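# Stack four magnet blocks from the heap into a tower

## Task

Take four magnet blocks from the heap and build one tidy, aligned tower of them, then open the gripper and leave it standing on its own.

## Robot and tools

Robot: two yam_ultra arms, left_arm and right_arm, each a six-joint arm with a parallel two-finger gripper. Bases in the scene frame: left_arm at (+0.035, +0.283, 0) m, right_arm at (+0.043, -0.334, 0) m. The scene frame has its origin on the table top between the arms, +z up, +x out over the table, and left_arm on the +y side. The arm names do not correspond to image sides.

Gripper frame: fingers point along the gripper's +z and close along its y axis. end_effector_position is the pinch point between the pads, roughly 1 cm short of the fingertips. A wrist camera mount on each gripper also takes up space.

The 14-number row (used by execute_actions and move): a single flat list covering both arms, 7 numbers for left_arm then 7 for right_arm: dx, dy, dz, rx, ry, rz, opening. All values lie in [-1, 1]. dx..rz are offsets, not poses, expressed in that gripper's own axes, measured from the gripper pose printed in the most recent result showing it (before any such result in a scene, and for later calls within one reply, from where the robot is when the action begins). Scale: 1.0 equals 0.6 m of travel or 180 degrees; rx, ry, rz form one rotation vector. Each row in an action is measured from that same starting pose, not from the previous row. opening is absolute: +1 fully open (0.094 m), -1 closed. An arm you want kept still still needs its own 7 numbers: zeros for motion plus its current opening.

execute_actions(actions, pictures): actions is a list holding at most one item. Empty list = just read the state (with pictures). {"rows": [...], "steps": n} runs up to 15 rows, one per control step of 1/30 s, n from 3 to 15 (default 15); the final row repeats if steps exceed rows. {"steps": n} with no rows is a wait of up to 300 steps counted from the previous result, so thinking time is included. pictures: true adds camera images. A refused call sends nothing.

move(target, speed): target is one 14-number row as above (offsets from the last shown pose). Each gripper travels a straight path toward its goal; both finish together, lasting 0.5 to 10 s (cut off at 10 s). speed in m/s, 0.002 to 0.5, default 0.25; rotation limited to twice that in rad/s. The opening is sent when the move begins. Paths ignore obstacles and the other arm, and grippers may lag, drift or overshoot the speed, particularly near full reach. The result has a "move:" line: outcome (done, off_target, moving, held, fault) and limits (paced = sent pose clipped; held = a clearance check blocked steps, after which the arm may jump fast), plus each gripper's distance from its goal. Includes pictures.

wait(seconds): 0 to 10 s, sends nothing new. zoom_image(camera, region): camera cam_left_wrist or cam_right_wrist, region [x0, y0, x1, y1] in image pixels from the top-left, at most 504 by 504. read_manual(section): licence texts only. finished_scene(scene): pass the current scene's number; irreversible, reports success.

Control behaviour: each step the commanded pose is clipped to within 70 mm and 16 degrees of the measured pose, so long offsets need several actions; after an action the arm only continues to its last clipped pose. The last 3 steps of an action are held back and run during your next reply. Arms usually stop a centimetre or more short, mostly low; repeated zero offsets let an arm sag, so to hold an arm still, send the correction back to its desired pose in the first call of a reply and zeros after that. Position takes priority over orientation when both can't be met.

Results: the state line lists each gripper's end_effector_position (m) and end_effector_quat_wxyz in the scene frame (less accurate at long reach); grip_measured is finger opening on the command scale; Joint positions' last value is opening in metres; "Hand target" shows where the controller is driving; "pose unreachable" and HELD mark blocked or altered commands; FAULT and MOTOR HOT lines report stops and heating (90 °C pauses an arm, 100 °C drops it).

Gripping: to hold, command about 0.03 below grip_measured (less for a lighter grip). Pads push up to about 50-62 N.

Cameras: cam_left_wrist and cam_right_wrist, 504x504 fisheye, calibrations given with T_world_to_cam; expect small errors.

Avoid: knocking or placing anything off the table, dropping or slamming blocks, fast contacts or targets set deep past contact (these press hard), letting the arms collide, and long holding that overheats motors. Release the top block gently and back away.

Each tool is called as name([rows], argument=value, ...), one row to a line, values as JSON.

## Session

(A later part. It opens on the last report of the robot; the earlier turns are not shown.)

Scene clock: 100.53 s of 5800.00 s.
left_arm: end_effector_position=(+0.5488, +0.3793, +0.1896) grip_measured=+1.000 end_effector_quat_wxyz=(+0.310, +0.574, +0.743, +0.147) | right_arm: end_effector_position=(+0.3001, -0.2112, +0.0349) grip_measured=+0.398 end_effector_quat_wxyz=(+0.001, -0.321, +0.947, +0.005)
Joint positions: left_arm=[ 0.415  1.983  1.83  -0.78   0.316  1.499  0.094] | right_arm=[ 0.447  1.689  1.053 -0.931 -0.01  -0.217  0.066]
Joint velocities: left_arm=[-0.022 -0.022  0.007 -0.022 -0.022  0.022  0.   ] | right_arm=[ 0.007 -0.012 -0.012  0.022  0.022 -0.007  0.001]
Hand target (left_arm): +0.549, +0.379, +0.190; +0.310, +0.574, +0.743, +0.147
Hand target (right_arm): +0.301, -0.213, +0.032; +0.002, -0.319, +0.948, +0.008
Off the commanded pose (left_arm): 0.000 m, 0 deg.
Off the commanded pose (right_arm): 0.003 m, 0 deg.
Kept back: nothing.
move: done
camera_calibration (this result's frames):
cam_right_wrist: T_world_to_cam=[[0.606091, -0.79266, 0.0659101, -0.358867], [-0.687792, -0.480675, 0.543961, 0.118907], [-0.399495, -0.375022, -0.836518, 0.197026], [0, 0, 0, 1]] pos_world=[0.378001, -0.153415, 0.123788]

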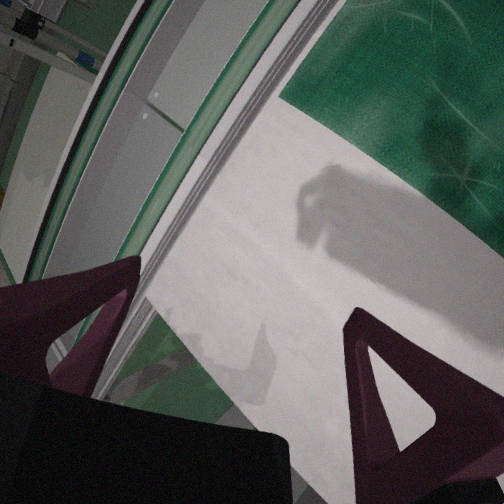

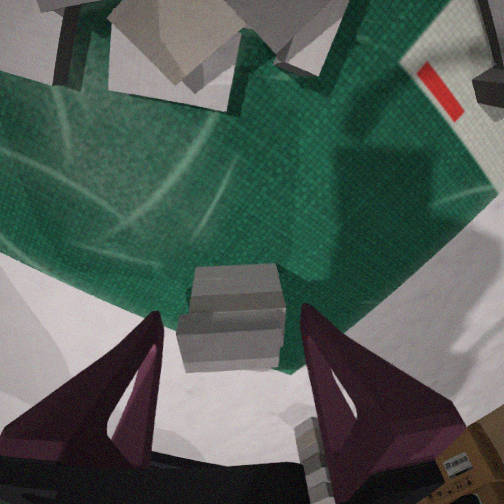

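move(target=[0,0,0,0,0,0,1,0,-0.014,0,0.003,0,0,0.05], speed=0.08)

zoom_image(camera="cam_right_wrist", region=[130, 240, 330, 440])

Scene clock: 101.47 s of 5800.00 s.
left_arm: end_effector_position=(+0.5488, +0.3793, +0.1896) grip_measured=+1.000 end_effector_quat_wxyz=(+0.310, +0.574, +0.743, +0.147) | right_arm: end_effector_position=(+0.3018, -0.2142, +0.0349) grip_measured=+0.052 end_effector_quat_wxyz=(+0.002, -0.322, +0.947, +0.005)
Joint positions: left_arm=[ 0.415  1.983  1.83  -0.78   0.316  1.499  0.094] | right_arm=[ 0.435  1.689  1.053 -0.93  -0.01  -0.231  0.049]
Joint velocities: left_arm=[-0.022 -0.022 -0.002 -0.066 -0.007  0.007  0.   ] | right_arm=[ 0.012 -0.007  0.007  0.066 -0.066 -0.066 -0.001]
Hand target (left_arm): +0.549, +0.379, +0.190; +0.310, +0.574, +0.743, +0.147
Hand target (right_arm): +0.305, -0.218, +0.035; +0.003, -0.321, +0.947, +0.001
Off the commanded pose (left_arm): 0.000 m, 0 deg.
Off the commanded pose (right_arm): 0.005 m, 1 deg.
Kept back: nothing.
move: done
camera_calibration (this result's frames):
cam_right_wrist: T_world_to_cam=[[0.608114, -0.79105, 0.0666191, -0.36257], [-0.687244, -0.482588, 0.54296, 0.118115], [-0.397359, -0.375965, -0.837112, 0.195768], [0, 0, 0, 1]] pos_world=[0.379447, -0.156208, 0.123902]

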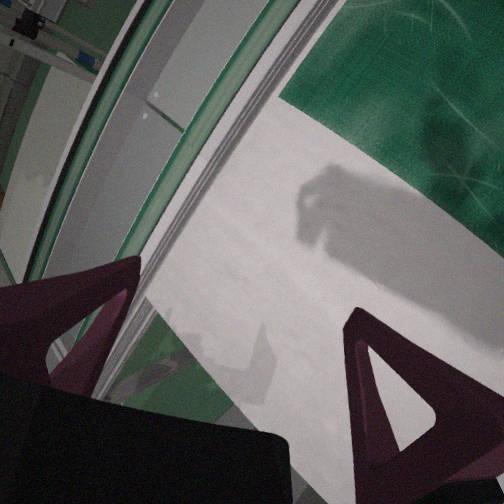

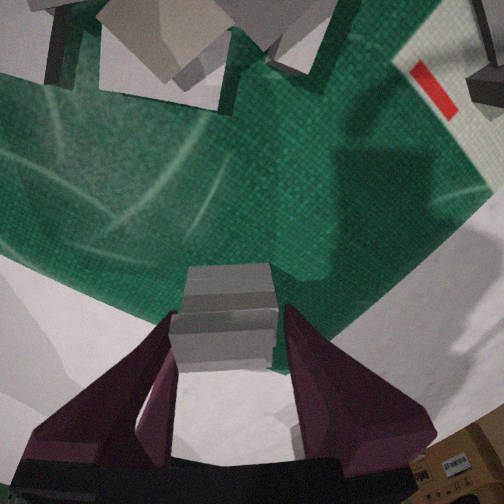

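Region (130, 240, 330, 440) of cam_right_wrist's 504x504 image, scaled by 2.520, with more detail than that image has.

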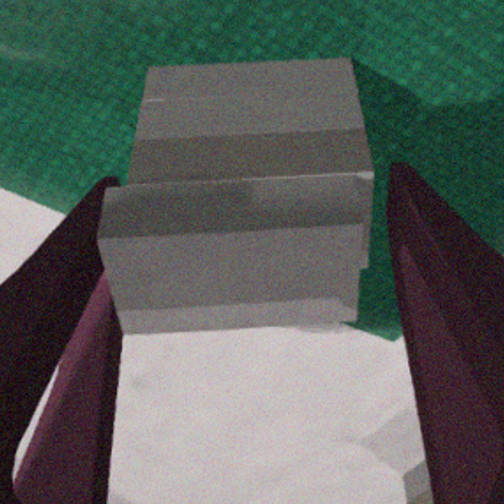

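Close slowly.

execute_actions([
  {"rows":[[0,0,0,0,0,0,1,0,0,0,0,0,0,0.03],[0,0,0,0,0,0,1,0,0,0,0,0,0,0.01],[0,0,0,0,0,0,1,0,0,0,0,0,0,-0.01],[0,0,0,0,0,0,1,0,0,0,0,0,0,-0.03],[0,0,0,0,0,0,1,0,0,0,0,0,0,-0.05],[0,0,0,0,0,0,1,0,0,0,0,0,0,-0.07],[0,0,0,0,0,0,1,0,0,0,0,0,0,-0.09],[0,0,0,0,0,0,1,0,0,0,0,0,0,-0.105],[0,0,0,0,0,0,1,0,0,0,0,0,0,-0.12],[0,0,0,0,0,0,1,0,0,0,0,0,0,-0.135],[0,0,0,0,0,0,1,0,0,0,0,0,0,-0.15],[0,0,0,0,0,0,1,0,0,0,0,0,0,-0.165]],"steps":15},
])

move(target=[0,0,0,0,0,0,1,0,0,0,0,0,0,-0.165])

move(target=[0,0,0,0,0,0,1,0,0,0,0,0,0,0.5])

zoom_image(camera="cam_right_wrist", region=[130, 240, 330, 440])

Scene clock: 102.07 s of 5800.00 s.
left_arm: end_effector_position=(+0.5488, +0.3793, +0.1896) grip_measured=+1.000 end_effector_quat_wxyz=(+0.310, +0.574, +0.743, +0.147) | right_arm: end_effector_position=(+0.3018, -0.2142, +0.0349) grip_measured=-0.136 end_effector_quat_wxyz=(+0.002, -0.322, +0.947, +0.005)
Joint positions: left_arm=[ 0.415  1.983  1.83  -0.78   0.316  1.499  0.094] | right_arm=[ 0.435  1.689  1.053 -0.93  -0.01  -0.232  0.041]
Joint velocities: left_arm=[ 0.002 -0.022 -0.002  0.007  0.066 -0.022  0.   ] | right_arm=[ 0.002 -0.012 -0.017  0.007 -0.081  0.022 -0.001]
Steps of this call (steps 1 to 6: nothing new was sent; steps 7 to 18: the first 12 steps of this action). Readings (end_effector_position):
7: left_arm (+0.5488, +0.3793, +0.1896) | right_arm (+0.3018, -0.2142, +0.0349)
8: left_arm (+0.5488, +0.3793, +0.1896) | right_arm (+0.3018, -0.2142, +0.0349)
10: left_arm (+0.5488, +0.3793, +0.1896) | right_arm (+0.3018, -0.2142, +0.0349)
14: left_arm (+0.5488, +0.3793, +0.1896) | right_arm (+0.3018, -0.2141, +0.0349)
18: the state above

Scene clock: 102.80 s of 5800.00 s.
left_arm: end_effector_position=(+0.5488, +0.3793, +0.1896) grip_measured=+1.000 end_effector_quat_wxyz=(+0.310, +0.574, +0.743, +0.147) | right_arm: end_effector_position=(+0.3018, -0.2142, +0.0349) grip_measured=-0.136 end_effector_quat_wxyz=(+0.002, -0.322, +0.947, +0.005)
Joint positions: left_arm=[ 0.415  1.983  1.83  -0.78   0.316  1.499  0.094] | right_arm=[ 0.435  1.689  1.053 -0.93  -0.01  -0.232  0.041]
Joint velocities: left_arm=[-0.002 -0.007 -0.007  0.022 -0.066 -0.051  0.   ] | right_arm=[-0.002 -0.002 -0.002 -0.037 -0.007 -0.007  0.001]
Hand target (left_arm): +0.549, +0.379, +0.190; +0.310, +0.574, +0.743, +0.147
Hand target (right_arm): +0.302, -0.214, +0.035; +0.002, -0.322, +0.947, +0.005
Off your previous action's commanded pose (left_arm): 0.000 m, 0 deg at its last step (step 3 of this call).
Off your previous action's commanded pose (right_arm): 0.000 m, 0 deg at its last step (step 3 of this call).
Off the commanded pose (left_arm): 0.000 m, 0 deg.
Off the commanded pose (right_arm): 0.000 m, 0 deg.
Kept back: nothing.
move: done
camera_calibration (this result's frames):
cam_right_wrist: T_world_to_cam=[[0.608716, -0.790586, 0.066624, -0.362652], [-0.68688, -0.483112, 0.542954, 0.117893], [-0.397065, -0.376268, -0.837115, 0.195614], [0, 0, 0, 1]] pos_world=[0.379402, -0.156149, 0.123903]

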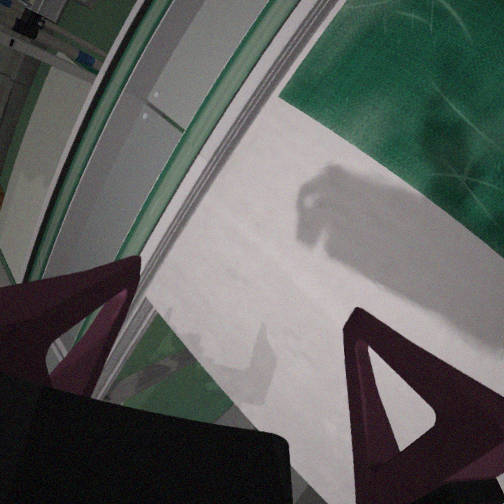

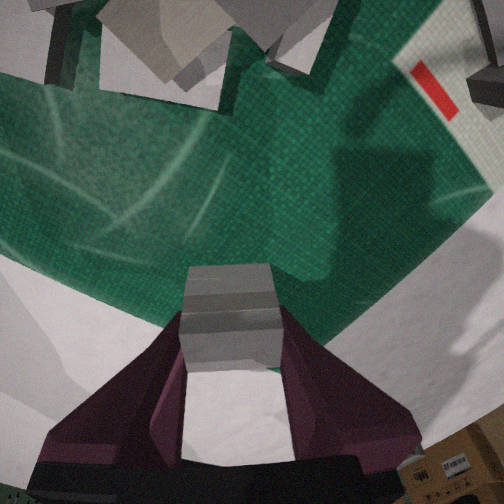

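Scene clock: 103.30 s of 5800.00 s.
left_arm: end_effector_position=(+0.5488, +0.3793, +0.1896) grip_measured=+1.000 end_effector_quat_wxyz=(+0.310, +0.574, +0.743, +0.147) | right_arm: end_effector_position=(+0.3018, -0.2142, +0.0349) grip_measured=+0.498 end_effector_quat_wxyz=(+0.002, -0.322, +0.947, +0.005)
Joint positions: left_arm=[ 0.415  1.983  1.83  -0.78   0.316  1.499  0.094] | right_arm=[ 0.435  1.689  1.053 -0.93  -0.01  -0.232  0.07 ]
Joint velocities: left_arm=[-0.007 -0.012  0.007 -0.007 -0.051  0.022  0.   ] | right_arm=[-0.002  0.002  0.007  0.037 -0.081  0.066  0.001]
Hand target (left_arm): +0.549, +0.379, +0.190; +0.310, +0.574, +0.743, +0.147
Hand target (right_arm): +0.302, -0.214, +0.035; +0.002, -0.322, +0.947, +0.005
Off the commanded pose (left_arm): 0.000 m, 0 deg.
Off the commanded pose (right_arm): 0.000 m, 0 deg.
Kept back: nothing.
move: done
camera_calibration (this result's frames):
cam_right_wrist: T_world_to_cam=[[0.608716, -0.790586, 0.066624, -0.362652], [-0.68688, -0.483112, 0.542954, 0.117893], [-0.397065, -0.376268, -0.837115, 0.195614], [0, 0, 0, 1]] pos_world=[0.379402, -0.156149, 0.123903]

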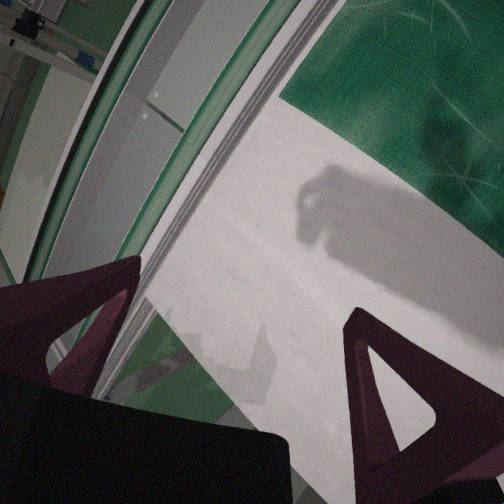

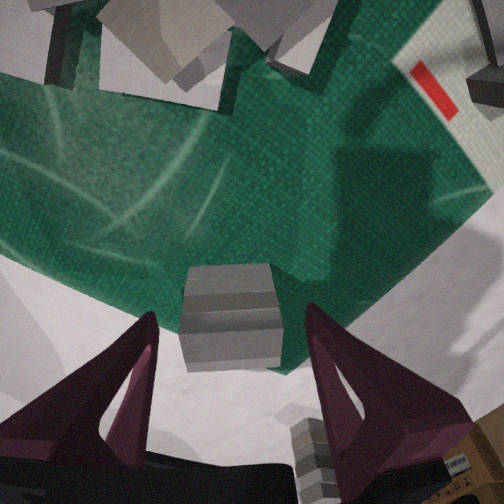

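Region (130, 240, 330, 440) of cam_right_wrist's 504x504 image, scaled by 2.520, with more detail than that image has.

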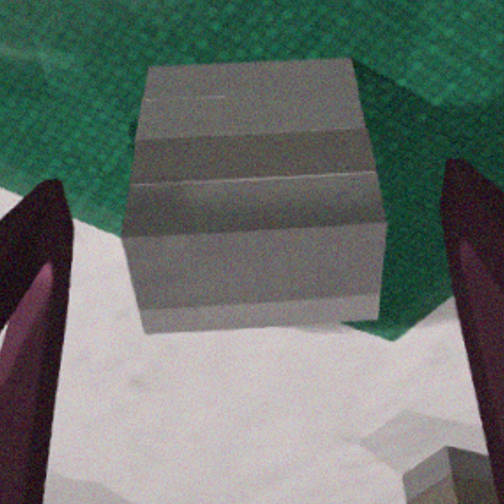

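Neat.

move(target=[0,0,0,0,0,0,1,0,0,-0.1,0,0,0,0.5])

finished_scene(scene=1)

Scene clock: 104.57 s of 5800.00 s.
left_arm: end_effector_position=(+0.5488, +0.3793, +0.1896) grip_measured=+1.000 end_effector_quat_wxyz=(+0.310, +0.574, +0.743, +0.147) | right_arm: end_effector_position=(+0.2952, -0.2170, +0.0850) grip_measured=+0.498 end_effector_quat_wxyz=(-0.015, -0.322, +0.946, +0.004)
Joint positions: left_arm=[ 0.415  1.983  1.83  -0.78   0.316  1.499  0.094] | right_arm=[ 0.435  1.637  1.203 -1.165 -0.01  -0.232  0.07 ]
Joint velocities: left_arm=[ 0.002  0.002  0.012  0.051 -0.007  0.007  0.   ] | right_arm=[-0.022 -0.002 -0.012  0.037  0.007 -0.037 -0.001]
Hand target (left_arm): +0.549, +0.379, +0.190; +0.310, +0.574, +0.743, +0.147
Hand target (right_arm): +0.301, -0.214, +0.095; +0.002, -0.322, +0.947, +0.005
Off the commanded pose (left_arm): 0.000 m, 0 deg.
Off the commanded pose (right_arm): 0.012 m, 2 deg.
Kept back: nothing.
move: off_target (right_arm)
camera_calibration (this result's frames):
cam_right_wrist: T_world_to_cam=[[0.610917, -0.789494, 0.0589869, -0.36401], [-0.669867, -0.47576, 0.570027, 0.0790779], [-0.421969, -0.387753, -0.819506, 0.237225], [0, 0, 0, 1]] pos_world=[0.375453, -0.157777, 0.170802]

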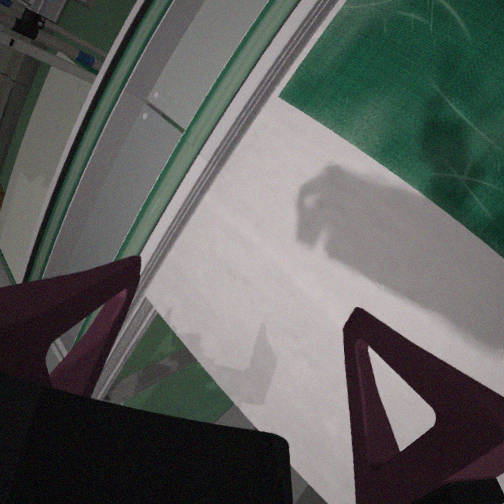

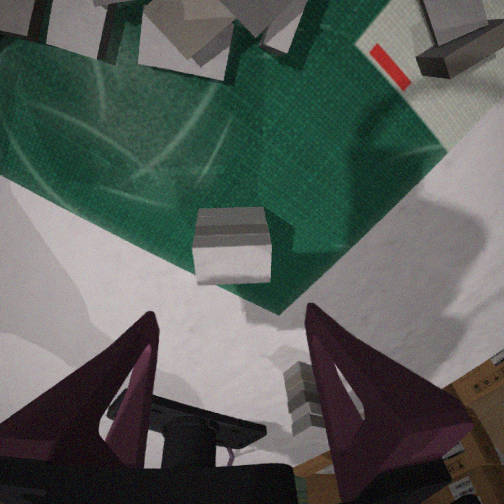

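The scene is finished: the task was done.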